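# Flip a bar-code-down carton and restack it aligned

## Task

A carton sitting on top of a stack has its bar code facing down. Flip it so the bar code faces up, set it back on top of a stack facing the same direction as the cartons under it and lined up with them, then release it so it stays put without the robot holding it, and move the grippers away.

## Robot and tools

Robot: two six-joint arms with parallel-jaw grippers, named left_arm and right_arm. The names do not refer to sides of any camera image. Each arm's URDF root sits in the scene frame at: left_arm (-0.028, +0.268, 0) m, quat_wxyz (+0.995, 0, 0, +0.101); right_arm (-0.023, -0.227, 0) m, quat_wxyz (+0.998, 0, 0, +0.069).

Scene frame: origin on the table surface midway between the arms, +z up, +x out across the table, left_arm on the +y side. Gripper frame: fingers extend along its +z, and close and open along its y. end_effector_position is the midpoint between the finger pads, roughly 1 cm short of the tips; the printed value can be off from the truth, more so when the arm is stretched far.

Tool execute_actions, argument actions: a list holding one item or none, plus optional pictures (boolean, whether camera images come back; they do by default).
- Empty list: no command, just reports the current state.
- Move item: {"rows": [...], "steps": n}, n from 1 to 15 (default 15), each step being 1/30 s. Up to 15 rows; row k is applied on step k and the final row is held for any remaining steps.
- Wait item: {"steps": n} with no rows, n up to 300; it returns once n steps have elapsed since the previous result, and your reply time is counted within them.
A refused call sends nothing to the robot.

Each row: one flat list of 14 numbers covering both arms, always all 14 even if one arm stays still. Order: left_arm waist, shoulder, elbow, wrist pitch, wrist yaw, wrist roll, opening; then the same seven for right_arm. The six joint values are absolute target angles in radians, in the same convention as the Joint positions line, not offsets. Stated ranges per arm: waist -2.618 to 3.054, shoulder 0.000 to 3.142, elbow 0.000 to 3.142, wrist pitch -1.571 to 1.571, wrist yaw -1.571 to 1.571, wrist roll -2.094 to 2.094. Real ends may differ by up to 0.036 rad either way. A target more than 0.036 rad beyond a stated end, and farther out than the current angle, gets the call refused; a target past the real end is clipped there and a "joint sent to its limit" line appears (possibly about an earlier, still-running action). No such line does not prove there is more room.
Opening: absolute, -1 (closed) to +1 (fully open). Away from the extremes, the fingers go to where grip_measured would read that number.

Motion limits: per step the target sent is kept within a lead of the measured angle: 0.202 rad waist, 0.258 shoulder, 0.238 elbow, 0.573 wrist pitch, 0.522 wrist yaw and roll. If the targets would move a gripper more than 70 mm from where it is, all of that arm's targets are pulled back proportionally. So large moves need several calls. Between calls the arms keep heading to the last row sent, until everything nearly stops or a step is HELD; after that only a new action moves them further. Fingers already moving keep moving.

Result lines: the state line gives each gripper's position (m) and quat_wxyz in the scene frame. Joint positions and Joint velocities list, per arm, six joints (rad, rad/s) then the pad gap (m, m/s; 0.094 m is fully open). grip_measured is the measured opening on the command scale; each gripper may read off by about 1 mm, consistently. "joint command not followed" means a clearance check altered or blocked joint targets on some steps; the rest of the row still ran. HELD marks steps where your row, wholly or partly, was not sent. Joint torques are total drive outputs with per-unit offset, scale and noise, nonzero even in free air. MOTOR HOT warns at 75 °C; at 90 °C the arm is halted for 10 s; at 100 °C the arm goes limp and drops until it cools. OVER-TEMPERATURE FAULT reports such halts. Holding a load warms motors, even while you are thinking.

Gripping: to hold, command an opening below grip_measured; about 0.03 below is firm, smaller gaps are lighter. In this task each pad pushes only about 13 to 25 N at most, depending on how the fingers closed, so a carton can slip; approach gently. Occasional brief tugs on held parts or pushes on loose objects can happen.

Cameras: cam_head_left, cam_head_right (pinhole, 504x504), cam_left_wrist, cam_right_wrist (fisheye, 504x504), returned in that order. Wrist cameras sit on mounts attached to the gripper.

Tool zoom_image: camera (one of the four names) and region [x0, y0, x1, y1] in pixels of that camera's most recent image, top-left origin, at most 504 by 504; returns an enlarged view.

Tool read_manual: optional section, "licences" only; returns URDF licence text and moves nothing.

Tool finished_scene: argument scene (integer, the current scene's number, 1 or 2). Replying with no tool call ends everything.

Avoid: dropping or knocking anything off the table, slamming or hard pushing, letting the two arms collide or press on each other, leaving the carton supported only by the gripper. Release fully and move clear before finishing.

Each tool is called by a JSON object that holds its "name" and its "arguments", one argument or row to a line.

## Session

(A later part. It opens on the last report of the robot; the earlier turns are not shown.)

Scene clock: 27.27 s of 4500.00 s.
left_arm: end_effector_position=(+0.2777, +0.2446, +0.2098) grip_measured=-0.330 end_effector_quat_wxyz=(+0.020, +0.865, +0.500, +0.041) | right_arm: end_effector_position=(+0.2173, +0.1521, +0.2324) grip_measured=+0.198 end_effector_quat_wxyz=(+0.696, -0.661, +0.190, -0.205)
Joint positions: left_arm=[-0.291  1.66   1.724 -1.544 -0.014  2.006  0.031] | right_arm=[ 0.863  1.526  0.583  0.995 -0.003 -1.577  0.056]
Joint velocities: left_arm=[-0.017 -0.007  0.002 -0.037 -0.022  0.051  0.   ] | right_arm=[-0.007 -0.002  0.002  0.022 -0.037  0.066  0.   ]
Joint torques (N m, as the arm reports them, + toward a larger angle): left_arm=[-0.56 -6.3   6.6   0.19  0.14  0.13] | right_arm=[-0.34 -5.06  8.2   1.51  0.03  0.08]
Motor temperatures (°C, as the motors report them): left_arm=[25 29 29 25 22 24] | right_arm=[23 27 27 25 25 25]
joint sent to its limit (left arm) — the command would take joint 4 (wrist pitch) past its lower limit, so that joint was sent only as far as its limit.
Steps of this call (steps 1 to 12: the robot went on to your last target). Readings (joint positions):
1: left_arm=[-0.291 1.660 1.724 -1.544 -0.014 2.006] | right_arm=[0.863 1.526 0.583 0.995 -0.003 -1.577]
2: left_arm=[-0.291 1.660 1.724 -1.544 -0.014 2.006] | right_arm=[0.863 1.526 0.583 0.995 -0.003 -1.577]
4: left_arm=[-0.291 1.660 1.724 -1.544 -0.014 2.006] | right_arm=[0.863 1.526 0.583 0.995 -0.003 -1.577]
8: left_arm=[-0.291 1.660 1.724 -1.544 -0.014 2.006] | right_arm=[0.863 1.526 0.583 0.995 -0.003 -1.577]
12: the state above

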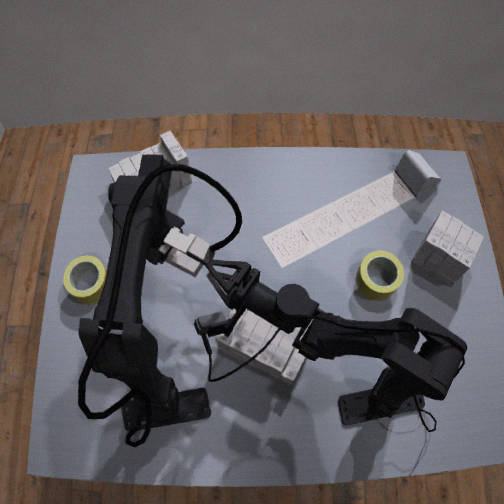

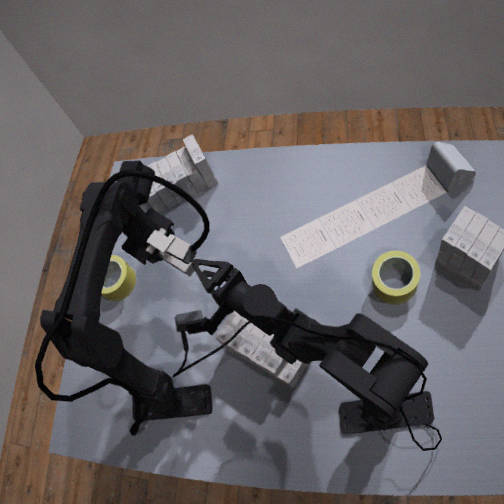

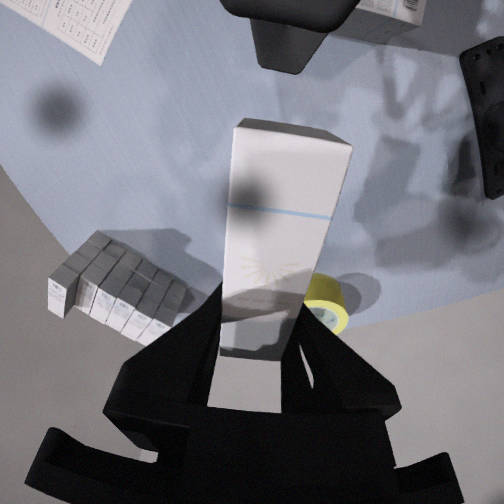

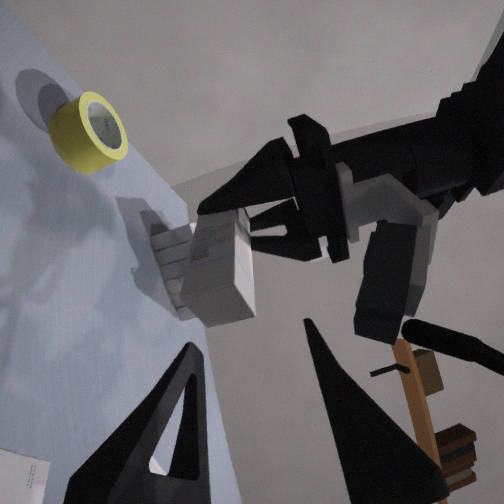

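{"name": "execute_actions", "arguments": {
  "actions": [
    {"rows":[[-0.30,1.665,1.73,-1.57,0,2.015,-0.45,0.857,1.558,0.578,0.965,0,-1.57,0.2]]}
  ],
  "pictures": false
}}

{"name": "execute_actions", "arguments": {
  "actions": [
    {"rows":[[-0.30,1.665,1.73,-1.57,0,2.015,-0.45,0.857,1.62,0.65,0.96,0,-1.57,0.2],[-0.30,1.665,1.73,-1.57,0,2.015,-0.45,0.857,1.62,0.65,0.96,0,-1.57,0.2],[-0.30,1.665,1.73,-1.57,0,2.015,-0.45,0.857,1.62,0.65,0.96,0,-1.57,0.2],[-0.30,1.665,1.73,-1.57,0,2.015,-0.45,0.857,1.69,0.725,0.955,0,-1.57,0.2],[-0.30,1.665,1.73,-1.57,0,2.015,-0.45,0.857,1.69,0.725,0.955,0,-1.57,0.2],[-0.30,1.665,1.73,-1.57,0,2.015,-0.45,0.857,1.69,0.725,0.955,0,-1.57,0.2],[-0.30,1.665,1.73,-1.57,0,2.015,-0.45,0.857,1.752,0.797,0.95,0,-1.57,0.2]]}
  ]
}}

Scene clock: 29.67 s of 4500.00 s.
left_arm: end_effector_position=(+0.2777, +0.2446, +0.2098) grip_measured=-0.330 end_effector_quat_wxyz=(+0.020, +0.865, +0.500, +0.041) | right_arm: end_effector_position=(+0.2184, +0.1538, +0.2213) grip_measured=+0.198 end_effector_quat_wxyz=(+0.685, -0.673, +0.194, -0.202)
Joint positions: left_arm=[-0.291  1.66   1.724 -1.544 -0.014  2.006  0.031] | right_arm=[ 0.863  1.543  0.583  0.98  -0.003 -1.577  0.056]
Joint velocities: left_arm=[ 0.002 -0.017 -0.002 -0.022 -0.037 -0.007 -0.   ] | right_arm=[-0.002  0.002 -0.012 -0.066  0.037 -0.066  0.001]
Joint torques (N m, as the arm reports them, + toward a larger angle): left_arm=[-0.75 -6.29  6.57  0.17  0.13  0.1 ] | right_arm=[-0.32 -4.66  6.8   1.49  0.05  0.07]
Motor temperatures (°C, as the motors report them): left_arm=[25 29 29 25 22 24] | right_arm=[23 27 27 25 25 25]
joint sent to its limit (left arm) — the command would take joint 4 (wrist pitch) past its lower limit, so that joint was sent only as far as its limit.
Steps of this call (steps 1 to 15: the robot went on to your last target; steps 16 to 57: nothing new was sent; steps 58 to 72: all 15 steps of this action). Readings (joint positions):
58: left_arm=[-0.291 1.660 1.724 -1.544 -0.014 2.006] | right_arm=[0.863 1.527 0.583 0.994 -0.003 -1.577]
59: left_arm=[-0.291 1.660 1.724 -1.544 -0.014 2.006] | right_arm=[0.863 1.530 0.583 0.994 -0.003 -1.577]
61: left_arm=[-0.291 1.660 1.724 -1.544 -0.014 2.006] | right_arm=[0.863 1.537 0.583 0.989 -0.003 -1.577]
65: left_arm=[-0.291 1.660 1.724 -1.544 -0.014 2.006] | right_arm=[0.863 1.543 0.583 0.980 -0.003 -1.577]
72: the state above

Scene clock: 30.17 s of 4500.00 s.
left_arm: end_effector_position=(+0.2777, +0.2446, +0.2098) grip_measured=-0.330 end_effector_quat_wxyz=(+0.020, +0.865, +0.500, +0.041) | right_arm: end_effector_position=(+0.2459, +0.1967, +0.2107) grip_measured=+0.198 end_effector_quat_wxyz=(+0.678, -0.680, +0.196, -0.200)
Joint positions: left_arm=[-0.291  1.66   1.724 -1.544 -0.014  2.006  0.031] | right_arm=[ 0.863  1.741  0.774  0.965 -0.003 -1.577  0.056]
Joint velocities: left_arm=[-0.017  0.007 -0.007 -0.007 -0.051  0.037  0.   ] | right_arm=[ 0.002 -0.007  0.007 -0.007  0.051  0.007 -0.   ]
Joint torques (N m, as the arm reports them, + toward a larger angle): left_arm=[-0.76 -6.33  6.55  0.2   0.15  0.11] | right_arm=[-0.39 -6.91  9.57  1.49  0.04  0.07]
Motor temperatures (°C, as the motors report them): left_arm=[25 29 29 25 22 24] | right_arm=[23 27 27 25 25 25]
joint sent to its limit (left arm) — the command would take joint 4 (wrist pitch) past its lower limit, so that joint was sent only as far as its limit.
Steps of this call (steps 1 to 15: all 15 steps of this action). Readings (joint positions):
1: left_arm=[-0.291 1.660 1.724 -1.544 -0.014 2.006] | right_arm=[0.863 1.551 0.590 0.980 -0.003 -1.577]
2: left_arm=[-0.291 1.660 1.724 -1.544 -0.014 2.006] | right_arm=[0.863 1.567 0.605 0.980 -0.003 -1.577]
4: left_arm=[-0.291 1.660 1.724 -1.544 -0.014 2.006] | right_arm=[0.863 1.604 0.637 0.978 -0.003 -1.577]
8: left_arm=[-0.291 1.660 1.724 -1.544 -0.014 2.006] | right_arm=[0.863 1.705 0.737 0.970 -0.003 -1.577]
15: the state above

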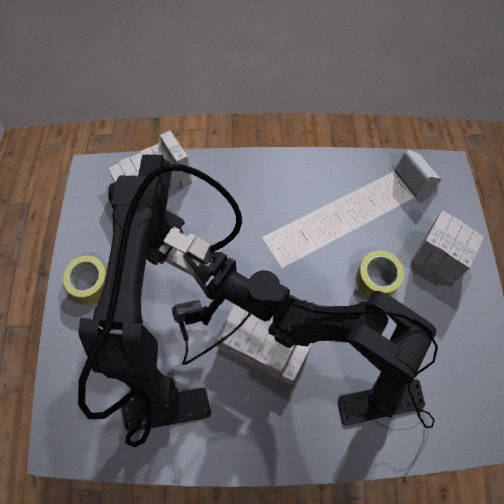

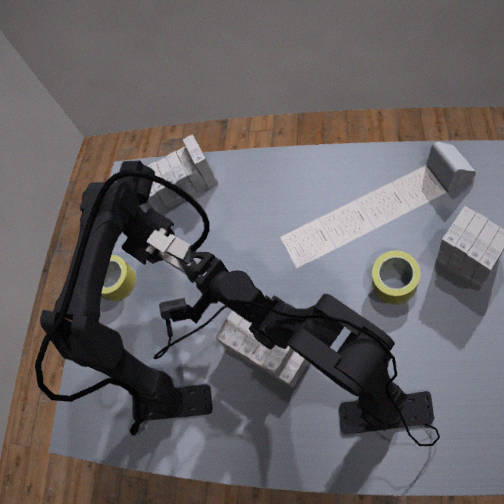

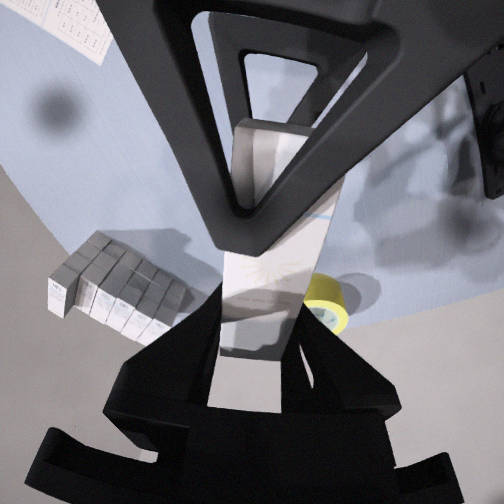

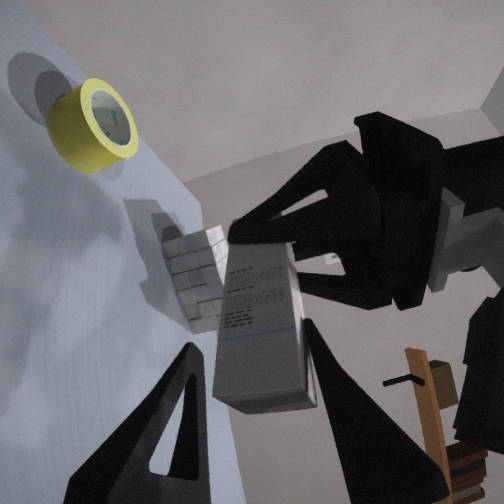

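Grip, release left, retract right, roll.

{"name": "execute_actions", "arguments": {
  "actions": [
    {"rows":[[-0.30,1.665,1.73,-1.57,0,2.015,-0.45,0.857,1.752,0.797,0.95,0,-1.57,-0.45]],"steps":12}
  ],
  "pictures": false
}}

{"name": "execute_actions", "arguments": {
  "actions": [
    {"rows":[[-0.30,1.665,1.73,-1.57,0,2.015,0.6,0.857,1.752,0.797,0.95,0,-1.57,-0.45]],"steps":10}
  ],
  "pictures": false
}}

{"name": "execute_actions", "arguments": {
  "actions": [
    {"rows":[[-0.30,1.665,1.73,-1.57,0,2.015,0.6,0.857,1.40,0.42,0.98,0,-1.57,-0.45]]}
  ],
  "pictures": false
}}

{"name": "execute_actions", "arguments": {
  "actions": [
    {"rows":[[-0.30,1.665,1.73,-1.57,0,-1.13,0.6,0.857,1.40,0.42,0.98,0,1.565,-0.45]]}
  ],
  "pictures": false
}}

{"name": "execute_actions", "arguments": {
  "actions": [
    {"steps":45}
  ]
}}

Scene clock: 35.87 s of 4500.00 s.
left_arm: end_effector_position=(+0.2787, +0.2457, +0.2086) grip_measured=-0.332 end_effector_quat_wxyz=(+0.017, +0.865, +0.500, +0.042) | right_arm: end_effector_position=(+0.2453, +0.1976, +0.2171) grip_measured=-0.319 end_effector_quat_wxyz=(+0.685, -0.673, +0.189, -0.203)
Joint positions: left_arm=[-0.291  1.664  1.724 -1.542 -0.021  2.006  0.031] | right_arm=[ 0.863  1.741  0.777  0.986 -0.008 -1.586  0.032]
Joint velocities: left_arm=[ 0.002 -0.002  0.012 -0.022  0.022  0.007 -0.   ] | right_arm=[ 0.002  0.002  0.002  0.022 -0.007 -0.037  0.001]
Joint torques (N m, as the arm reports them, + toward a larger angle): left_arm=[-0.79 -6.43  6.83  0.18  0.22  0.09] | right_arm=[-0.32 -6.86  9.17  1.3   0.11  0.18]
Motor temperatures (°C, as the motors report them): left_arm=[25 29 29 25 22 24] | right_arm=[23 27 28 26 25 25]
joint sent to its limit (left arm) — the command would take joint 4 (wrist pitch) past its lower limit, so that joint was sent only as far as its limit.
Steps of this call (steps 1 to 15: the robot went on to your last target; steps 16 to 90: nothing new was sent; then 2.30 s passed at rest; steps 91 to 102: all 12 steps of this action). Readings (joint positions):
91: left_arm=[-0.291 1.660 1.724 -1.544 -0.014 2.006] | right_arm=[0.863 1.741 0.774 0.965 -0.003 -1.577]
92: left_arm=[-0.291 1.660 1.724 -1.544 -0.014 2.006] | right_arm=[0.863 1.741 0.774 0.967 -0.003 -1.577]
94: left_arm=[-0.291 1.662 1.724 -1.543 -0.019 2.006] | right_arm=[0.863 1.741 0.775 0.984 -0.006 -1.582]
98: left_arm=[-0.291 1.664 1.724 -1.542 -0.021 2.006] | right_arm=[0.863 1.741 0.777 0.986 -0.008 -1.586]
102: the state above

Scene clock: 36.20 s of 4500.00 s.
left_arm: end_effector_position=(+0.2781, +0.2451, +0.2086) grip_measured=+0.597 end_effector_quat_wxyz=(+0.018, +0.865, +0.500, +0.040) | right_arm: end_effector_position=(+0.2456, +0.1975, +0.2096) grip_measured=-0.343 end_effector_quat_wxyz=(+0.675, -0.684, +0.192, -0.201)
Joint positions: left_arm=[-0.291  1.664  1.724 -1.544 -0.017  2.006  0.075] | right_arm=[ 0.863  1.741  0.777  0.956 -0.007 -1.586  0.031]
Joint velocities: left_arm=[ 0.002 -0.022  0.012 -0.037 -0.022 -0.007  0.   ] | right_arm=[-0.012  0.002  0.007 -0.037 -0.037  0.022 -0.001]
Joint torques (N m, as the arm reports them, + toward a larger angle): left_arm=[-0.62 -6.72  6.64  0.21  0.1   0.09] | right_arm=[-0.32 -6.98  9.15  1.63  0.07  0.16]
Motor temperatures (°C, as the motors report them): left_arm=[25 29 29 25 22 24] | right_arm=[23 27 28 26 25 25]
joint sent to its limit (left arm) — the command would take joint 4 (wrist pitch) past its lower limit, so that joint was sent only as far as its limit.
Steps of this call (steps 1 to 10: all 10 steps of this action). Readings (joint positions):
1: left_arm=[-0.291 1.664 1.724 -1.543 -0.021 2.006] | right_arm=[0.863 1.741 0.777 0.986 -0.008 -1.586]
2: left_arm=[-0.291 1.664 1.724 -1.543 -0.019 2.006] | right_arm=[0.863 1.741 0.777 0.982 -0.007 -1.586]
4: left_arm=[-0.291 1.664 1.724 -1.544 -0.019 2.006] | right_arm=[0.863 1.741 0.777 0.969 -0.007 -1.586]
8: left_arm=[-0.291 1.664 1.724 -1.544 -0.017 2.006] | right_arm=[0.863 1.741 0.777 0.959 -0.007 -1.586]
10: the state above

Scene clock: 36.70 s of 4500.00 s.
left_arm: end_effector_position=(+0.2781, +0.2450, +0.2086) grip_measured=+0.597 end_effector_quat_wxyz=(+0.018, +0.865, +0.500, +0.040) | right_arm: end_effector_position=(+0.1972, +0.1204, +0.2069) grip_measured=-0.343 end_effector_quat_wxyz=(+0.674, -0.683, +0.194, -0.202)
Joint positions: left_arm=[-0.291  1.664  1.724 -1.544 -0.017  2.006  0.075] | right_arm=[ 0.863  1.405  0.425  0.971 -0.002 -1.586  0.031]
Joint velocities: left_arm=[-0.007  0.012 -0.002  0.007 -0.037  0.022 -0.   ] | right_arm=[ 0.002  0.007 -0.002  0.037 -0.022  0.007  0.001]
Joint torques (N m, as the arm reports them, + toward a larger angle): left_arm=[-0.65 -6.71  6.66  0.17  0.15  0.09] | right_arm=[-0.34 -4.73  6.72  1.7   0.04  0.17]
Motor temperatures (°C, as the motors report them): left_arm=[25 29 29 25 22 24] | right_arm=[23 27 28 26 25 25]
joint sent to its limit (left arm) — the command would take joint 4 (wrist pitch) past its lower limit, so that joint was sent only as far as its limit.
Steps of this call (steps 1 to 15: all 15 steps of this action). Readings (joint positions):
1: left_arm=[-0.291 1.664 1.724 -1.544 -0.017 2.006] | right_arm=[0.863 1.711 0.742 0.957 -0.004 -1.586]
2: left_arm=[-0.291 1.664 1.724 -1.544 -0.017 2.006] | right_arm=[0.863 1.641 0.662 0.956 -0.002 -1.586]
4: left_arm=[-0.291 1.664 1.724 -1.544 -0.017 2.006] | right_arm=[0.863 1.483 0.500 0.960 -0.002 -1.586]
8: left_arm=[-0.291 1.664 1.724 -1.544 -0.017 2.006] | right_arm=[0.863 1.405 0.425 0.970 -0.002 -1.586]
15: the state above

Scene clock: 37.20 s of 4500.00 s.
left_arm: end_effector_position=(+0.2765, +0.2447, +0.2084) grip_measured=+0.598 end_effector_quat_wxyz=(+0.038, +0.302, +0.952, +0.016) | right_arm: end_effector_position=(+0.1972, +0.1204, +0.2068) grip_measured=-0.343 end_effector_quat_wxyz=(+0.635, -0.375, +0.603, +0.304)
Joint positions: left_arm=[-0.291  1.664  1.724 -1.551 -0.014  0.527  0.075] | right_arm=[ 0.863  1.405  0.425  0.97  -0.002 -0.109  0.031]
Joint velocities: left_arm=[-0.002 -0.007 -0.012  0.037 -0.007 -2.821 -0.   ] | right_arm=[-0.007 -0.012  0.032  0.007  0.022  2.894 -0.   ]
Joint torques (N m, as the arm reports them, + toward a larger angle): left_arm=[-0.65 -6.54  6.7   0.3   0.14 -0.01] | right_arm=[-0.33 -4.66  6.71  1.71  0.04 -0.07]
Motor temperatures (°C, as the motors report them): left_arm=[25 29 29 25 22 24] | right_arm=[23 27 28 26 25 25]
joint sent to its limit (left arm) — the command would take joint 4 (wrist pitch) past its lower limit, so that joint was sent only as far as its limit.
Steps of this call (steps 1 to 15: all 15 steps of this action). Readings (joint positions):
1: left_arm=[-0.291 1.664 1.724 -1.546 -0.016 1.923] | right_arm=[0.863 1.405 0.425 0.970 -0.002 -1.503]
2: left_arm=[-0.291 1.664 1.724 -1.546 -0.016 1.823] | right_arm=[0.863 1.405 0.425 0.969 -0.002 -1.404]
4: left_arm=[-0.291 1.664 1.724 -1.546 -0.016 1.623] | right_arm=[0.863 1.405 0.425 0.970 -0.002 -1.207]
8: left_arm=[-0.291 1.664 1.724 -1.547 -0.016 1.225] | right_arm=[0.863 1.405 0.425 0.970 -0.002 -0.810]
15: the state above

Scene clock: 38.70 s of 4500.00 s.
left_arm: end_effector_position=(+0.2758, +0.2426, +0.2084) grip_measured=+0.598 end_effector_quat_wxyz=(+0.033, -0.493, +0.869, -0.021) | right_arm: end_effector_position=(+0.1972, +0.1204, +0.2068) grip_measured=-0.343 end_effector_quat_wxyz=(+0.197, +0.199, +0.682, +0.676)
Joint positions: left_arm=[-0.291  1.664  1.724 -1.553 -0.002 -1.121  0.075] | right_arm=[ 0.863  1.405  0.425  0.97  -0.002  1.571  0.031]
Joint velocities: left_arm=[-0.007  0.007 -0.002 -0.051 -0.022  0.022  0.002] | right_arm=[-0.002 -0.022  0.007 -0.066 -0.022  0.007  0.   ]
Joint torques (N m, as the arm reports them, + toward a larger angle): left_arm=[-0.94 -6.51  6.57  0.25  0.02 -0.06] | right_arm=[-0.35 -4.71  6.71  1.71  0.03 -0.1 ]
Motor temperatures (°C, as the motors report them): left_arm=[25 29 29 25 22 24] | right_arm=[23 27 28 27 25 25]
joint sent to its limit (left arm) — the command would take joint 4 (wrist pitch) past its lower limit, so that joint was sent only as far as its limit.
Steps of this call (steps 1 to 45: the robot went on to your last target). Readings (joint positions):
1: left_arm=[-0.291 1.664 1.724 -1.551 -0.014 0.428] | right_arm=[0.863 1.405 0.425 0.970 -0.002 -0.008]
2: left_arm=[-0.291 1.664 1.724 -1.551 -0.014 0.328] | right_arm=[0.863 1.405 0.425 0.970 -0.002 0.093]
4: left_arm=[-0.291 1.664 1.724 -1.552 -0.013 0.129] | right_arm=[0.863 1.405 0.425 0.970 -0.002 0.296]
8: left_arm=[-0.291 1.664 1.724 -1.553 -0.010 -0.270] | right_arm=[0.863 1.405 0.425 0.970 -0.002 0.705]
45: the state above
All arms were judged still, so your last target was given up. Only a new action makes them travel on or press farther. Fingers that are still opening or closing keep moving.

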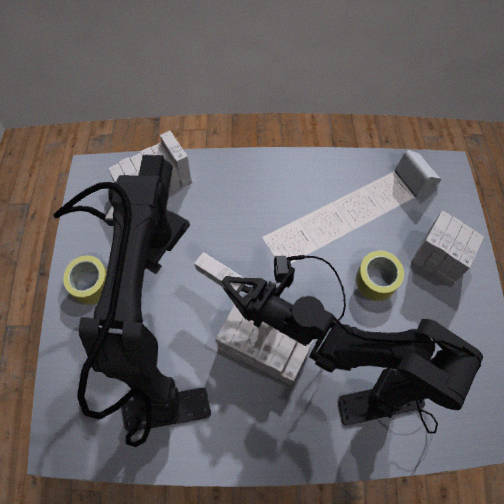

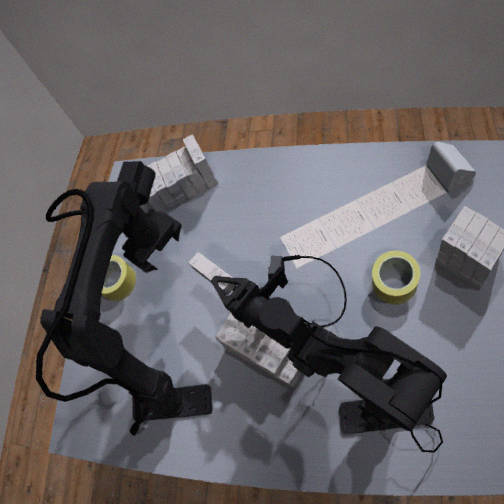

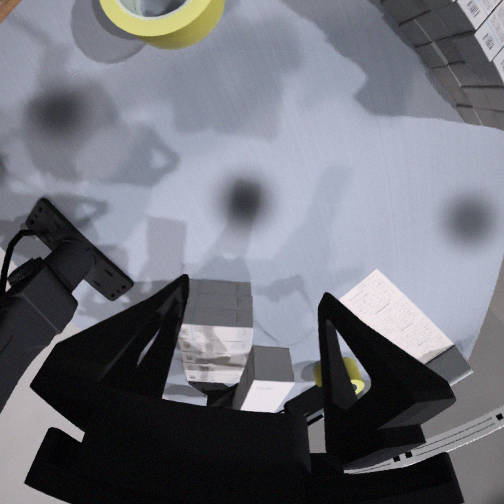

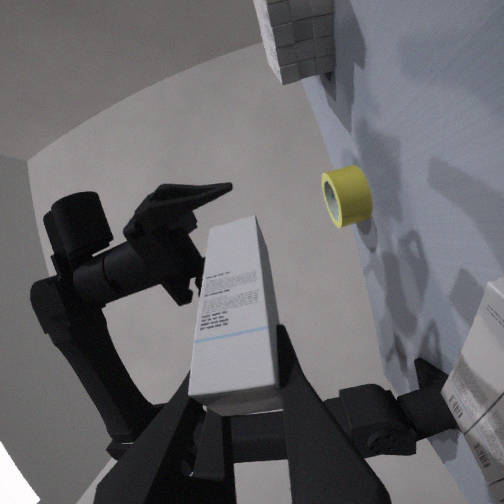

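{"name": "execute_actions", "arguments": {
  "actions": [
    {"rows":[[-0.30,1.665,1.73,-1.57,0,-1.13,0.8,0.857,1.5,0.53,0.97,0,1.565,-0.45],[-0.30,1.665,1.73,-1.57,0,-1.13,0.8,0.857,1.5,0.53,0.97,0,1.565,-0.45],[-0.30,1.665,1.73,-1.57,0,-1.13,0.8,0.857,1.5,0.53,0.97,0,1.565,-0.45],[-0.30,1.665,1.73,-1.57,0,-1.13,0.8,0.857,1.62,0.655,0.97,0,1.565,-0.45],[-0.30,1.665,1.73,-1.57,0,-1.13,0.8,0.857,1.62,0.655,0.97,0,1.565,-0.45],[-0.30,1.665,1.73,-1.57,0,-1.13,0.8,0.857,1.62,0.655,0.97,0,1.565,-0.45],[-0.30,1.665,1.73,-1.57,0,-1.13,0.8,0.857,1.752,0.797,0.97,0,1.565,-0.45]]}
  ]
}}

Scene clock: 46.67 s of 4500.00 s.
left_arm: end_effector_position=(+0.2758, +0.2425, +0.2084) grip_measured=+0.797 end_effector_quat_wxyz=(+0.033, -0.494, +0.869, -0.022) | right_arm: end_effector_position=(+0.2467, +0.1979, +0.2087) grip_measured=-0.343 end_effector_quat_wxyz=(+0.197, +0.199, +0.681, +0.677)
Joint positions: left_arm=[-0.291  1.664  1.724 -1.552 -0.001 -1.122  0.084] | right_arm=[ 0.863  1.748  0.778  0.964 -0.003  1.572  0.031]
Joint velocities: left_arm=[-0.007 -0.017 -0.002 -0.11   0.051 -0.007  0.001] | right_arm=[-0.012  0.007  0.012  0.051 -0.007  0.051 -0.   ]
Joint torques (N m, as the arm reports them, + toward a larger angle): left_arm=[-0.58 -6.4   6.61  0.28  0.01 -0.08] | right_arm=[-0.35 -7.44  9.14  1.67  0.05 -0.09]
Motor temperatures (°C, as the motors report them): left_arm=[25 29 29 25 22 24] | right_arm=[23 27 28 28 25 25]
joint sent to its limit (left arm) — the command would take joint 4 (wrist pitch) past its lower limit, so that joint was sent only as far as its limit.
Steps of this call (steps 1 to 90: nothing new was sent; then 4.47 s passed at rest; steps 91 to 105: all 15 steps of this action). Readings (joint positions):
91: left_arm=[-0.291 1.664 1.724 -1.553 -0.002 -1.121] | right_arm=[0.863 1.416 0.436 0.970 -0.002 1.571]
92: left_arm=[-0.291 1.664 1.724 -1.553 -0.002 -1.121] | right_arm=[0.863 1.440 0.460 0.970 -0.002 1.571]
94: left_arm=[-0.291 1.664 1.724 -1.553 -0.002 -1.121] | right_arm=[0.863 1.497 0.517 0.969 -0.001 1.571]
98: left_arm=[-0.291 1.664 1.724 -1.552 -0.002 -1.122] | right_arm=[0.863 1.669 0.702 0.969 -0.001 1.571]
105: the state above

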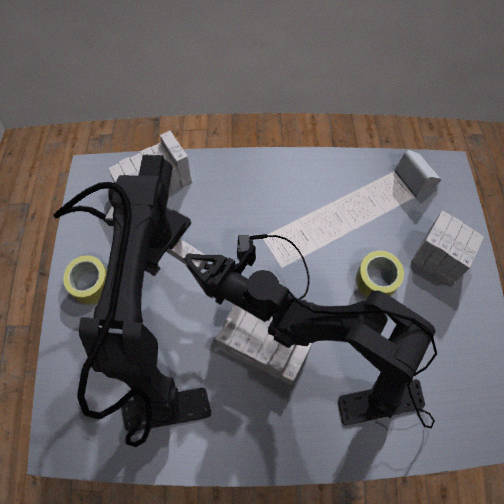

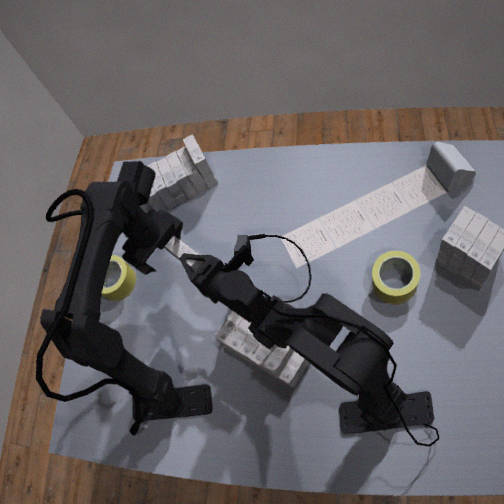

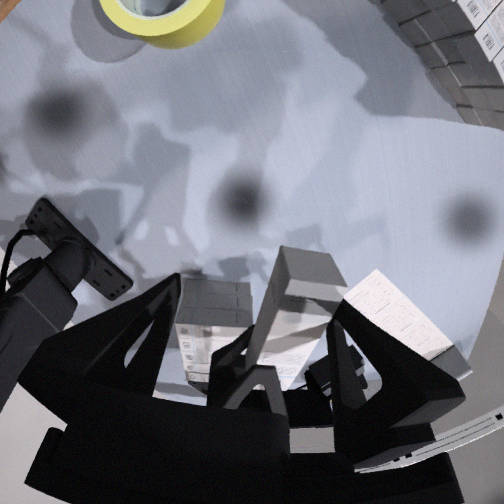

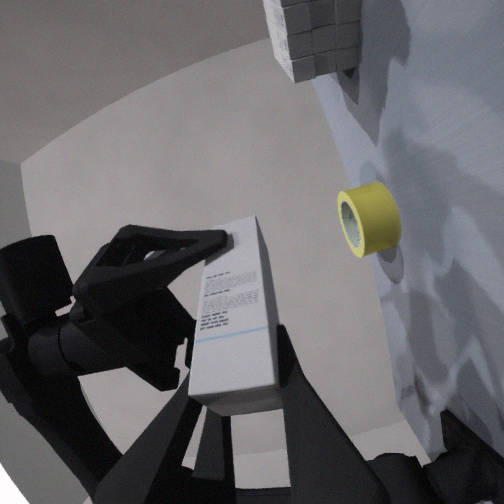

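{"name": "execute_actions", "arguments": {
  "actions": [
    {"rows":[[-0.30,1.665,1.73,-1.57,0,-1.13,0.8,0.9,1.752,0.797,0.98,0,1.565,-0.45]],"steps":10}
  ],
  "pictures": false
}}

{"name": "execute_actions", "arguments": {
  "actions": [
    {"rows":[[-0.30,1.665,1.73,-1.57,0,-1.13,-0.45,0.9,1.752,0.797,0.98,0,1.565,-0.45]]}
  ],
  "pictures": false
}}

{"name": "execute_actions", "arguments": {
  "actions": [
    {"rows":[[-0.30,1.665,1.73,-1.57,0,-1.13,-0.45,0.9,1.752,0.797,0.98,0,1.565,0.3]],"steps":10}
  ],
  "pictures": false
}}

{"name": "execute_actions", "arguments": {
  "actions": [
    {"rows":[[-0.30,1.665,1.73,-1.57,0,-1.13,-0.45,0.9,1.40,0.42,0.98,0,1.565,0.3]]}
  ]
}}

Scene clock: 48.77 s of 4500.00 s.
left_arm: end_effector_position=(+0.2758, +0.2425, +0.2084) grip_measured=+0.797 end_effector_quat_wxyz=(+0.033, -0.494, +0.869, -0.022) | right_arm: end_effector_position=(+0.2328, +0.2064, +0.2089) grip_measured=-0.343 end_effector_quat_wxyz=(+0.186, +0.188, +0.684, +0.680)
Joint positions: left_arm=[-0.291  1.664  1.724 -1.552 -0.001 -1.122  0.084] | right_arm=[ 0.896  1.748  0.778  0.964 -0.     1.572  0.031]
Joint velocities: left_arm=[-0.012  0.007  0.017  0.037 -0.037  0.051 -0.   ] | right_arm=[-0.002 -0.007  0.017  0.022 -0.051 -0.022  0.001]
Joint torques (N m, as the arm reports them, + toward a larger angle): left_arm=[-0.64 -6.6   6.74  0.26 -0.03 -0.04] | right_arm=[ 0.43 -7.51  9.02  1.76  0.04 -0.08]
Motor temperatures (°C, as the motors report them): left_arm=[25 29 29 25 22 24] | right_arm=[23 27 28 28 25 25]
joint sent to its limit (left arm) — the command would take joint 4 (wrist pitch) past its lower limit, so that joint was sent only as far as its limit.
Steps of this call (steps 1 to 15: the robot went on to your last target; steps 16 to 53: nothing new was sent; steps 54 to 63: all 10 steps of this action). Readings (joint positions):
54: left_arm=[-0.291 1.664 1.724 -1.552 -0.001 -1.122] | right_arm=[0.866 1.748 0.778 0.964 -0.001 1.572]
55: left_arm=[-0.291 1.664 1.724 -1.552 -0.001 -1.122] | right_arm=[0.871 1.748 0.778 0.964 0.000 1.572]
57: left_arm=[-0.291 1.664 1.724 -1.552 -0.001 -1.122] | right_arm=[0.885 1.748 0.778 0.964 0.000 1.572]
61: left_arm=[-0.291 1.664 1.724 -1.552 -0.001 -1.122] | right_arm=[0.896 1.748 0.778 0.964 -0.000 1.572]
63: the state above

Scene clock: 49.27 s of 4500.00 s.
left_arm: end_effector_position=(+0.2774, +0.2420, +0.2085) grip_measured=-0.332 end_effector_quat_wxyz=(+0.035, -0.494, +0.869, -0.024) | right_arm: end_effector_position=(+0.2299, +0.2081, +0.2090) grip_measured=-0.343 end_effector_quat_wxyz=(+0.182, +0.184, +0.685, +0.681)
Joint positions: left_arm=[-0.291  1.664  1.724 -1.546  0.    -1.122  0.031] | right_arm=[ 0.9    1.748  0.778  0.965 -0.01   1.572  0.031]
Joint velocities: left_arm=[-0.017  0.012  0.002 -0.007  0.022 -0.022  0.   ] | right_arm=[-0.017  0.007  0.012 -0.051  0.022  0.051 -0.   ]
Joint torques (N m, as the arm reports them, + toward a larger angle): left_arm=[-0.54 -6.62  6.69  0.2  -0.05 -0.15] | right_arm=[ 0.06 -7.42  9.    1.76  0.11 -0.08]
Motor temperatures (°C, as the motors report them): left_arm=[25 30 29 25 22 24] | right_arm=[23 27 28 28 25 25]
joint sent to its limit (left arm) — the command would take joint 4 (wrist pitch) past its lower limit, so that joint was sent only as far as its limit.
Steps of this call (steps 1 to 15: all 15 steps of this action). Readings (joint positions):
1: left_arm=[-0.291 1.664 1.724 -1.552 -0.001 -1.122] | right_arm=[0.896 1.748 0.778 0.964 -0.000 1.572]
2: left_arm=[-0.291 1.664 1.724 -1.552 -0.001 -1.122] | right_arm=[0.896 1.748 0.778 0.964 -0.000 1.572]
4: left_arm=[-0.291 1.664 1.724 -1.552 -0.001 -1.122] | right_arm=[0.896 1.748 0.778 0.965 -0.000 1.572]
8: left_arm=[-0.291 1.664 1.724 -1.546 0.000 -1.122] | right_arm=[0.900 1.748 0.778 0.965 -0.010 1.572]
15: the state above

Scene clock: 49.60 s of 4500.00 s.
left_arm: end_effector_position=(+0.2766, +0.2420, +0.2084) grip_measured=-0.332 end_effector_quat_wxyz=(+0.033, -0.494, +0.869, -0.023) | right_arm: end_effector_position=(+0.2303, +0.2079, +0.2118) grip_measured=+0.298 end_effector_quat_wxyz=(+0.184, +0.184, +0.681, +0.685)
Joint positions: left_arm=[-0.291  1.664  1.724 -1.549  0.    -1.122  0.031] | right_arm=[ 0.9    1.748  0.778  0.976 -0.007  1.572  0.061]
Joint velocities: left_arm=[-0.007 -0.002 -0.002  0.007 -0.066 -0.022  0.   ] | right_arm=[-0.017 -0.022 -0.012 -0.037  0.007 -0.022  0.   ]
Joint torques (N m, as the arm reports them, + toward a larger angle): left_arm=[-0.58 -6.47  6.44  0.21 -0.04 -0.1 ] | right_arm=[ 0.11 -7.5   9.    1.66  0.08 -0.09]
Motor temperatures (°C, as the motors report them): left_arm=[25 30 29 25 22 24] | right_arm=[23 27 28 28 25 25]
joint sent to its limit (left arm) — the command would take joint 4 (wrist pitch) past its lower limit, so that joint was sent only as far as its limit.
Steps of this call (steps 1 to 10: all 10 steps of this action). Readings (joint positions):
1: left_arm=[-0.291 1.664 1.724 -1.546 0.000 -1.122] | right_arm=[0.900 1.748 0.778 0.965 -0.009 1.572]
2: left_arm=[-0.291 1.664 1.724 -1.547 0.000 -1.122] | right_arm=[0.900 1.748 0.778 0.967 -0.009 1.572]
4: left_arm=[-0.291 1.664 1.724 -1.548 0.000 -1.122] | right_arm=[0.900 1.748 0.778 0.972 -0.008 1.572]
8: left_arm=[-0.291 1.664 1.724 -1.549 0.000 -1.122] | right_arm=[0.900 1.748 0.778 0.975 -0.007 1.572]
10: the state above

Scene clock: 50.10 s of 4500.00 s.
left_arm: end_effector_position=(+0.2765, +0.2420, +0.2084) grip_measured=-0.332 end_effector_quat_wxyz=(+0.033, -0.494, +0.869, -0.023) | right_arm: end_effector_position=(+0.1842, +0.1287, +0.2134) grip_measured=+0.298 end_effector_quat_wxyz=(+0.186, +0.184, +0.678, +0.687)
Joint positions: left_arm=[-0.291  1.664  1.724 -1.55   0.    -1.122  0.031] | right_arm=[ 0.9    1.401  0.429  0.985 -0.004  1.572  0.061]
Joint velocities: left_arm=[-0.007  0.012  0.022 -0.007 -0.007  0.007 -0.001] | right_arm=[-0.002 -0.007 -0.007 -0.051 -0.066 -0.007  0.   ]
Joint torques (N m, as the arm reports them, + toward a larger angle): left_arm=[-0.58 -6.59  6.76  0.25  0.   -0.1 ] | right_arm=[ 0.11 -4.39  6.32  1.59  0.05 -0.09]
Motor temperatures (°C, as the motors report them): left_arm=[25 30 29 25 22 24] | right_arm=[23 27 28 28 25 25]
joint sent to its limit (left arm) — the command would take joint 4 (wrist pitch) past its lower limit, so that joint was sent only as far as its limit.
Steps of this call (steps 1 to 15: all 15 steps of this action). Readings (joint positions):
1: left_arm=[-0.291 1.664 1.724 -1.549 0.000 -1.122] | right_arm=[0.900 1.717 0.743 0.976 -0.008 1.572]
2: left_arm=[-0.291 1.664 1.724 -1.549 0.000 -1.122] | right_arm=[0.900 1.647 0.664 0.973 -0.008 1.572]
4: left_arm=[-0.291 1.664 1.724 -1.549 0.000 -1.122] | right_arm=[0.900 1.484 0.502 0.975 -0.006 1.572]
8: left_arm=[-0.291 1.664 1.724 -1.549 0.000 -1.122] | right_arm=[0.900 1.401 0.429 0.985 -0.004 1.572]
15: the state above

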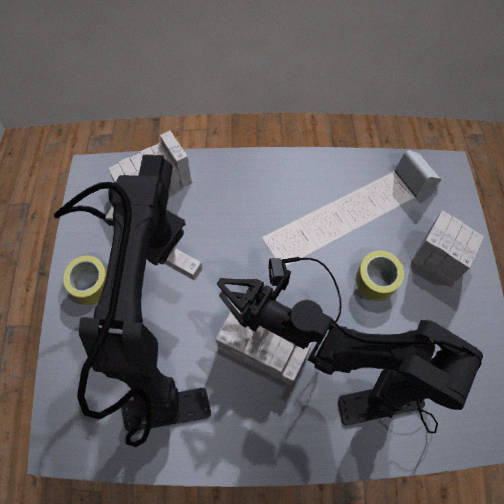

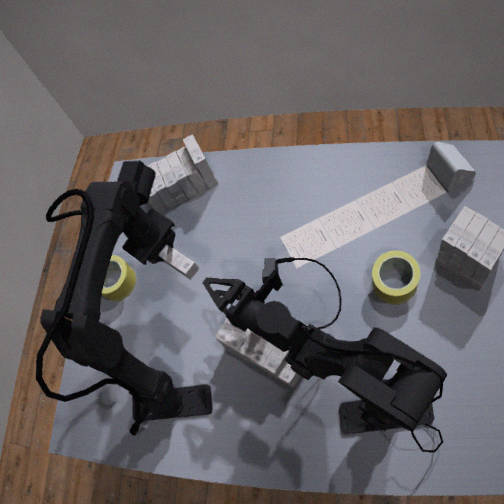

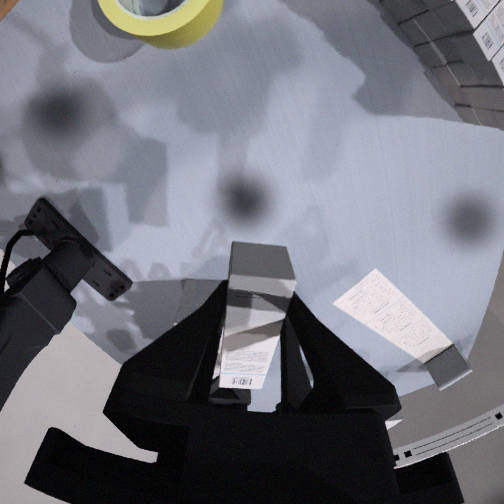

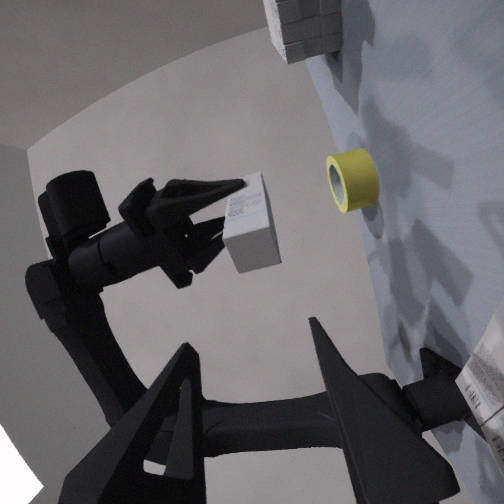

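{"name": "execute_actions", "arguments": {
  "actions": [
    {"rows":[[-0.30,1.665,1.73,-1.57,0,-1.13,-0.45,0.1,1.2,0.6,0.6,0,0,1]]}
  ],
  "pictures": false
}}

{"name": "execute_actions", "arguments": {
  "actions": [
    {"rows":[[-0.918,1.6,1.55,-1.52,0,-0.235,-0.45,0.1,1.2,0.6,0.6,0,0,1]]}
  ],
  "pictures": false
}}

{"name": "execute_actions", "arguments": {
  "actions": [
    {"rows":[[-0.918,1.58,1.403,-1.39,0,-0.235,-0.45,0.1,1.2,0.6,0.6,0,0,1]]}
  ]
}}

Scene clock: 52.10 s of 4500.00 s.
left_arm: end_effector_position=(+0.2765, +0.2420, +0.2084) grip_measured=-0.332 end_effector_quat_wxyz=(+0.033, -0.494, +0.869, -0.023) | right_arm: end_effector_position=(+0.3772, -0.1371, +0.2800) grip_measured=+1.000 end_effector_quat_wxyz=(+0.696, +0.020, +0.698, +0.167)
Joint positions: left_arm=[-0.291  1.664  1.724 -1.55   0.    -1.122  0.031] | right_arm=[0.087 1.211 0.598 0.637 0.018 0.264 0.094]
Joint velocities: left_arm=[-0.002 -0.012 -0.007  0.007 -0.081 -0.007  0.   ] | right_arm=[ 0.002 -0.012  0.007 -0.242 -0.095 -1.736  0.   ]
Joint torques (N m, as the arm reports them, + toward a larger angle): left_arm=[-0.43 -6.54  6.57  0.24 -0.05 -0.03] | right_arm=[ 0.97 -4.34  8.74  1.49 -0.18 -0.14]
Motor temperatures (°C, as the motors report them): left_arm=[25 30 29 25 22 24] | right_arm=[23 27 28 28 25 25]
joint sent to its limit (left arm) — the command would take joint 4 (wrist pitch) past its lower limit, so that joint was sent only as far as its limit.
Steps of this call (steps 1 to 15: the robot went on to your last target; steps 16 to 45: nothing new was sent; steps 46 to 60: all 15 steps of this action). Readings (joint positions):
46: left_arm=[-0.291 1.664 1.724 -1.550 0.000 -1.122] | right_arm=[0.879 1.382 0.446 0.926 -0.018 1.510]
47: left_arm=[-0.291 1.664 1.724 -1.550 0.000 -1.122] | right_arm=[0.837 1.355 0.469 0.855 -0.023 1.437]
49: left_arm=[-0.291 1.664 1.724 -1.550 0.000 -1.122] | right_arm=[0.723 1.295 0.523 0.772 -0.022 1.279]
53: left_arm=[-0.291 1.664 1.724 -1.550 0.000 -1.122] | right_arm=[0.437 1.218 0.593 0.707 -0.015 0.895]
60: the state above

Scene clock: 52.60 s of 4500.00 s.
left_arm: end_effector_position=(+0.1801, +0.0798, +0.1793) grip_measured=-0.332 end_effector_quat_wxyz=(-0.003, +0.221, +0.975, -0.006) | right_arm: end_effector_position=(+0.3764, -0.1334, +0.2747) grip_measured=+1.000 end_effector_quat_wxyz=(+0.703, -0.072, +0.702, +0.085)
Joint positions: left_arm=[-0.933  1.618  1.559 -1.512  0.015 -0.284  0.031] | right_arm=[0.092 1.211 0.598 0.616 0.007 0.018 0.094]
Joint velocities: left_arm=[ 0.144 -0.027 -0.017  0.066 -0.051  0.286 -0.001] | right_arm=[-0.002  0.007 -0.002  0.051 -0.007 -0.212  0.   ]
Joint torques (N m, as the arm reports them, + toward a larger angle): left_arm=[ 0.55 -7.7   5.53  0.2  -0.12  0.13] | right_arm=[ 0.71 -4.42  8.73  1.45 -0.08 -0.1 ]
Motor temperatures (°C, as the motors report them): left_arm=[25 30 29 25 22 24] | right_arm=[23 27 28 28 25 25]
Steps of this call (steps 1 to 15: all 15 steps of this action). Readings (joint positions):
1: left_arm=[-0.313 1.650 1.694 -1.530 -0.012 -1.039] | right_arm=[0.089 1.211 0.598 0.633 0.016 0.213]
2: left_arm=[-0.359 1.631 1.647 -1.517 -0.019 -0.939] | right_arm=[0.090 1.211 0.598 0.629 0.013 0.172]
4: left_arm=[-0.496 1.618 1.585 -1.521 -0.016 -0.741] | right_arm=[0.092 1.211 0.598 0.624 0.010 0.113]
8: left_arm=[-0.798 1.620 1.559 -1.515 -0.008 -0.447] | right_arm=[0.092 1.211 0.598 0.619 0.008 0.052]
15: the state above

Scene clock: 53.10 s of 4500.00 s.
left_arm: end_effector_position=(+0.1758, +0.0869, +0.1492) grip_measured=-0.332 end_effector_quat_wxyz=(-0.010, +0.236, +0.972, -0.001) | right_arm: end_effector_position=(+0.3764, -0.1334, +0.2746) grip_measured=+1.000 end_effector_quat_wxyz=(+0.703, -0.075, +0.702, +0.082)
Joint positions: left_arm=[-0.926  1.589  1.409 -1.406  0.011 -0.246  0.031] | right_arm=[0.092 1.211 0.598 0.616 0.007 0.009 0.094]
Joint velocities: left_arm=[-0.012 -0.012 -0.012 -0.007  0.007  0.051  0.   ] | right_arm=[ 0.002 -0.012 -0.012 -0.007 -0.051  0.022  0.   ]
Joint torques (N m, as the arm reports them, + toward a larger angle): left_arm=[ 0.68 -6.78  5.7   0.34 -0.16  0.03] | right_arm=[ 0.7  -4.4   8.74  1.49 -0.05 -0.09]
Motor temperatures (°C, as the motors report them): left_arm=[25 30 29 25 22 24] | right_arm=[23 27 28 28 25 25]
Steps of this call (steps 1 to 15: all 15 steps of this action). Readings (joint positions):
1: left_arm=[-0.929 1.608 1.534 -1.486 0.013 -0.276] | right_arm=[0.092 1.211 0.598 0.616 0.007 0.016]
2: left_arm=[-0.927 1.594 1.494 -1.459 0.012 -0.270] | right_arm=[0.092 1.211 0.598 0.616 0.007 0.015]
4: left_arm=[-0.926 1.588 1.437 -1.446 0.011 -0.261] | right_arm=[0.092 1.211 0.598 0.616 0.007 0.013]
8: left_arm=[-0.926 1.589 1.409 -1.428 0.011 -0.251] | right_arm=[0.092 1.211 0.598 0.616 0.007 0.010]
15: the state above

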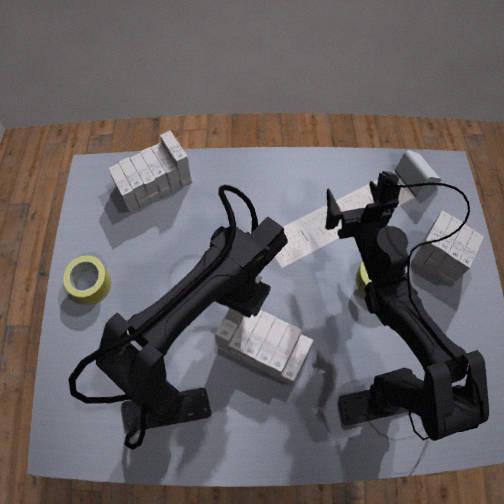

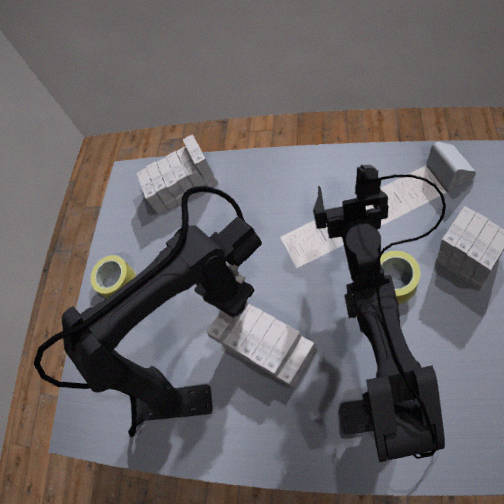

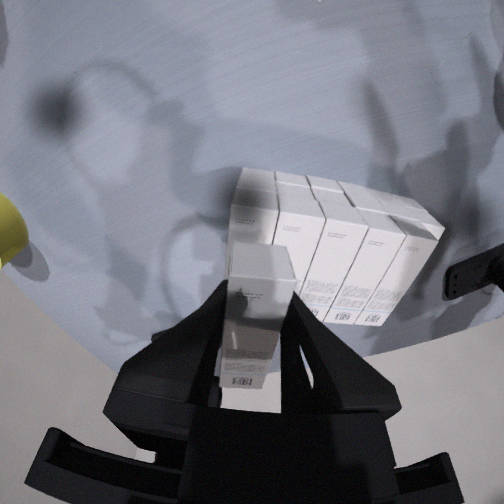

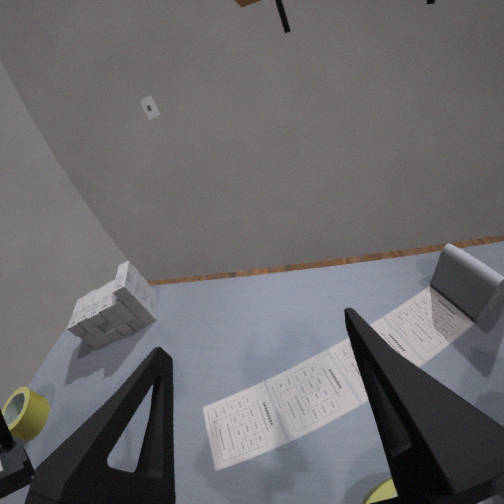

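{"name": "execute_actions", "arguments": {
  "actions": [
    {"rows":[[-0.905,1.575,1.272,-1.255,0,-0.22,-0.45,0.1,1.2,0.6,0.6,0,0,1]]}
  ]
}}

Scene clock: 54.43 s of 4500.00 s.
left_arm: end_effector_position=(+0.1752, +0.0916, +0.1193) grip_measured=-0.333 end_effector_quat_wxyz=(-0.012, +0.239, +0.971, -0.000) | right_arm: end_effector_position=(+0.3764, -0.1334, +0.2745) grip_measured=+1.000 end_effector_quat_wxyz=(+0.703, -0.076, +0.702, +0.082)
Joint positions: left_arm=[-0.915  1.58   1.281 -1.292  0.011 -0.229  0.031] | right_arm=[0.092 1.211 0.598 0.615 0.007 0.009 0.094]
Joint velocities: left_arm=[ 0.017 -0.002 -0.002 -0.066  0.037  0.022 -0.001] | right_arm=[-0.007 -0.002 -0.017 -0.051 -0.022 -0.022  0.   ]
Joint torques (N m, as the arm reports them, + toward a larger angle): left_arm=[ 0.72 -6.63  5.83  0.62 -0.13  0.08] | right_arm=[ 0.68 -4.41  8.7   1.49 -0.06 -0.11]
Motor temperatures (°C, as the motors report them): left_arm=[25 30 29 25 22 24] | right_arm=[23 27 28 28 25 25]
Steps of this call (steps 1 to 15: the robot went on to your last target; steps 16 to 25: nothing new was sent; steps 26 to 40: all 15 steps of this action). Readings (joint positions):
26: left_arm=[-0.925 1.584 1.388 -1.377 0.011 -0.242] | right_arm=[0.092 1.211 0.598 0.616 0.007 0.009]
27: left_arm=[-0.923 1.576 1.356 -1.346 0.011 -0.239] | right_arm=[0.092 1.211 0.598 0.616 0.007 0.009]
29: left_arm=[-0.917 1.577 1.304 -1.320 0.011 -0.236] | right_arm=[0.092 1.211 0.598 0.616 0.007 0.009]
33: left_arm=[-0.915 1.580 1.281 -1.304 0.011 -0.232] | right_arm=[0.092 1.211 0.598 0.615 0.007 0.009]
40: the state above

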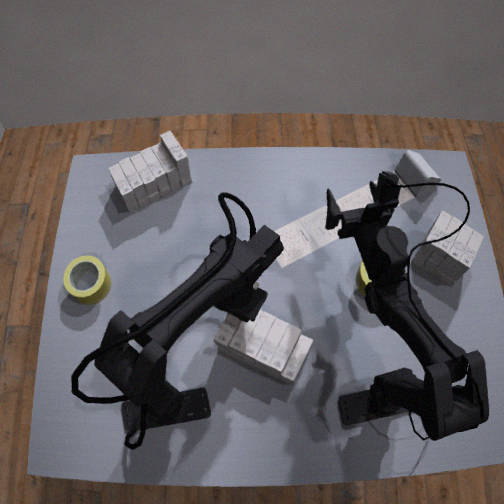

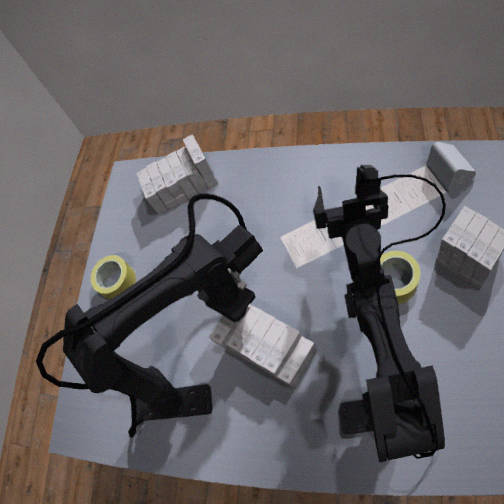

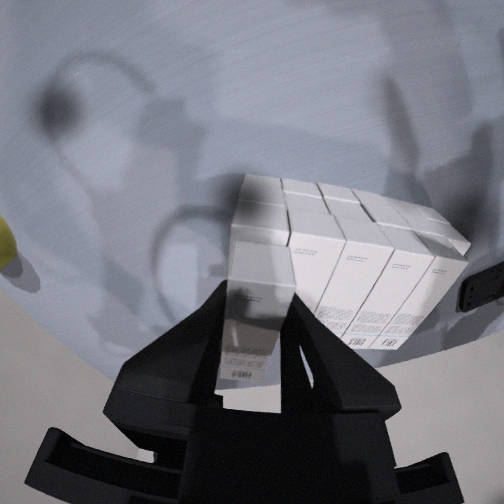

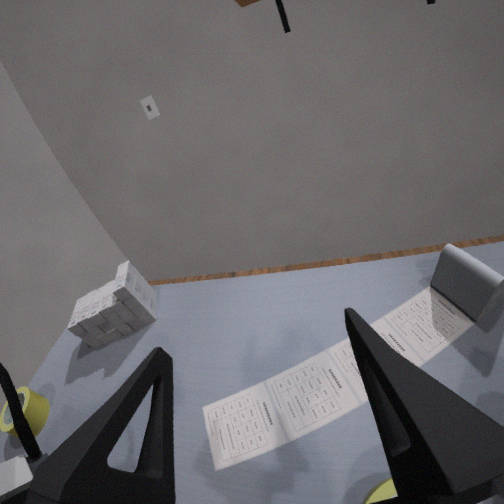

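{"name": "execute_actions", "arguments": {
  "actions": [
    {"rows":[[-0.898,1.605,1.305,-1.26,0,-0.215,-0.45,0.1,1.2,0.6,0.6,0,0,1]]}
  ]
}}

Scene clock: 55.70 s of 4500.00 s.
left_arm: end_effector_position=(+0.1756, +0.0921, +0.1187) grip_measured=-0.333 end_effector_quat_wxyz=(-0.013, +0.239, +0.971, -0.000) | right_arm: end_effector_position=(+0.3764, -0.1333, +0.2745) grip_measured=+1.000 end_effector_quat_wxyz=(+0.703, -0.076, +0.702, +0.082)
Joint positions: left_arm=[-0.912  1.583  1.281 -1.292  0.012 -0.225  0.031] | right_arm=[0.092 1.211 0.598 0.615 0.006 0.009 0.094]
Joint velocities: left_arm=[ 0.002 -0.012  0.002  0.066 -0.007 -0.066 -0.   ] | right_arm=[ 0.007 -0.017  0.012  0.007  0.007 -0.037  0.   ]
Joint torques (N m, as the arm reports them, + toward a larger angle): left_arm=[ 1.14 -4.34  8.17  0.62 -0.15  0.1 ] | right_arm=[ 0.74 -4.39  8.71  1.49 -0.06 -0.11]
Motor temperatures (°C, as the motors report them): left_arm=[25 30 29 25 22 24] | right_arm=[23 27 28 28 25 25]
Steps of this call (steps 1 to 15: the robot went on to your last target; steps 16 to 23: nothing new was sent; steps 24 to 38: all 15 steps of this action). Readings (joint positions):
24: left_arm=[-0.914 1.581 1.281 -1.292 0.011 -0.228] | right_arm=[0.092 1.211 0.598 0.615 0.007 0.009]
25: left_arm=[-0.913 1.582 1.281 -1.292 0.011 -0.227] | right_arm=[0.092 1.211 0.598 0.615 0.007 0.009]
27: left_arm=[-0.912 1.583 1.281 -1.292 0.012 -0.226] | right_arm=[0.092 1.211 0.598 0.615 0.007 0.009]
31: left_arm=[-0.912 1.583 1.281 -1.292 0.012 -0.225] | right_arm=[0.092 1.211 0.598 0.615 0.006 0.009]
38: the state above

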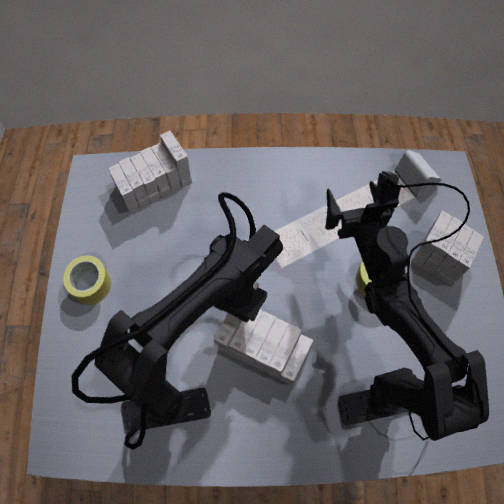

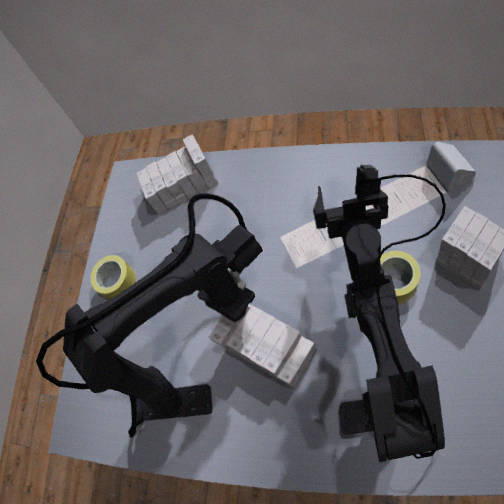

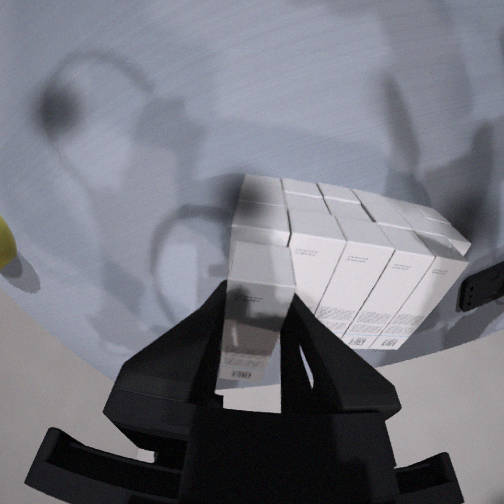

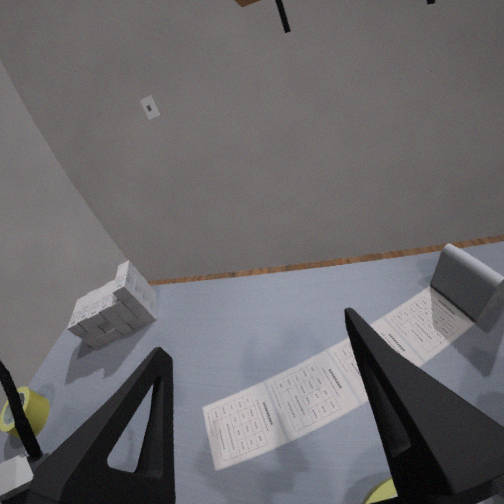

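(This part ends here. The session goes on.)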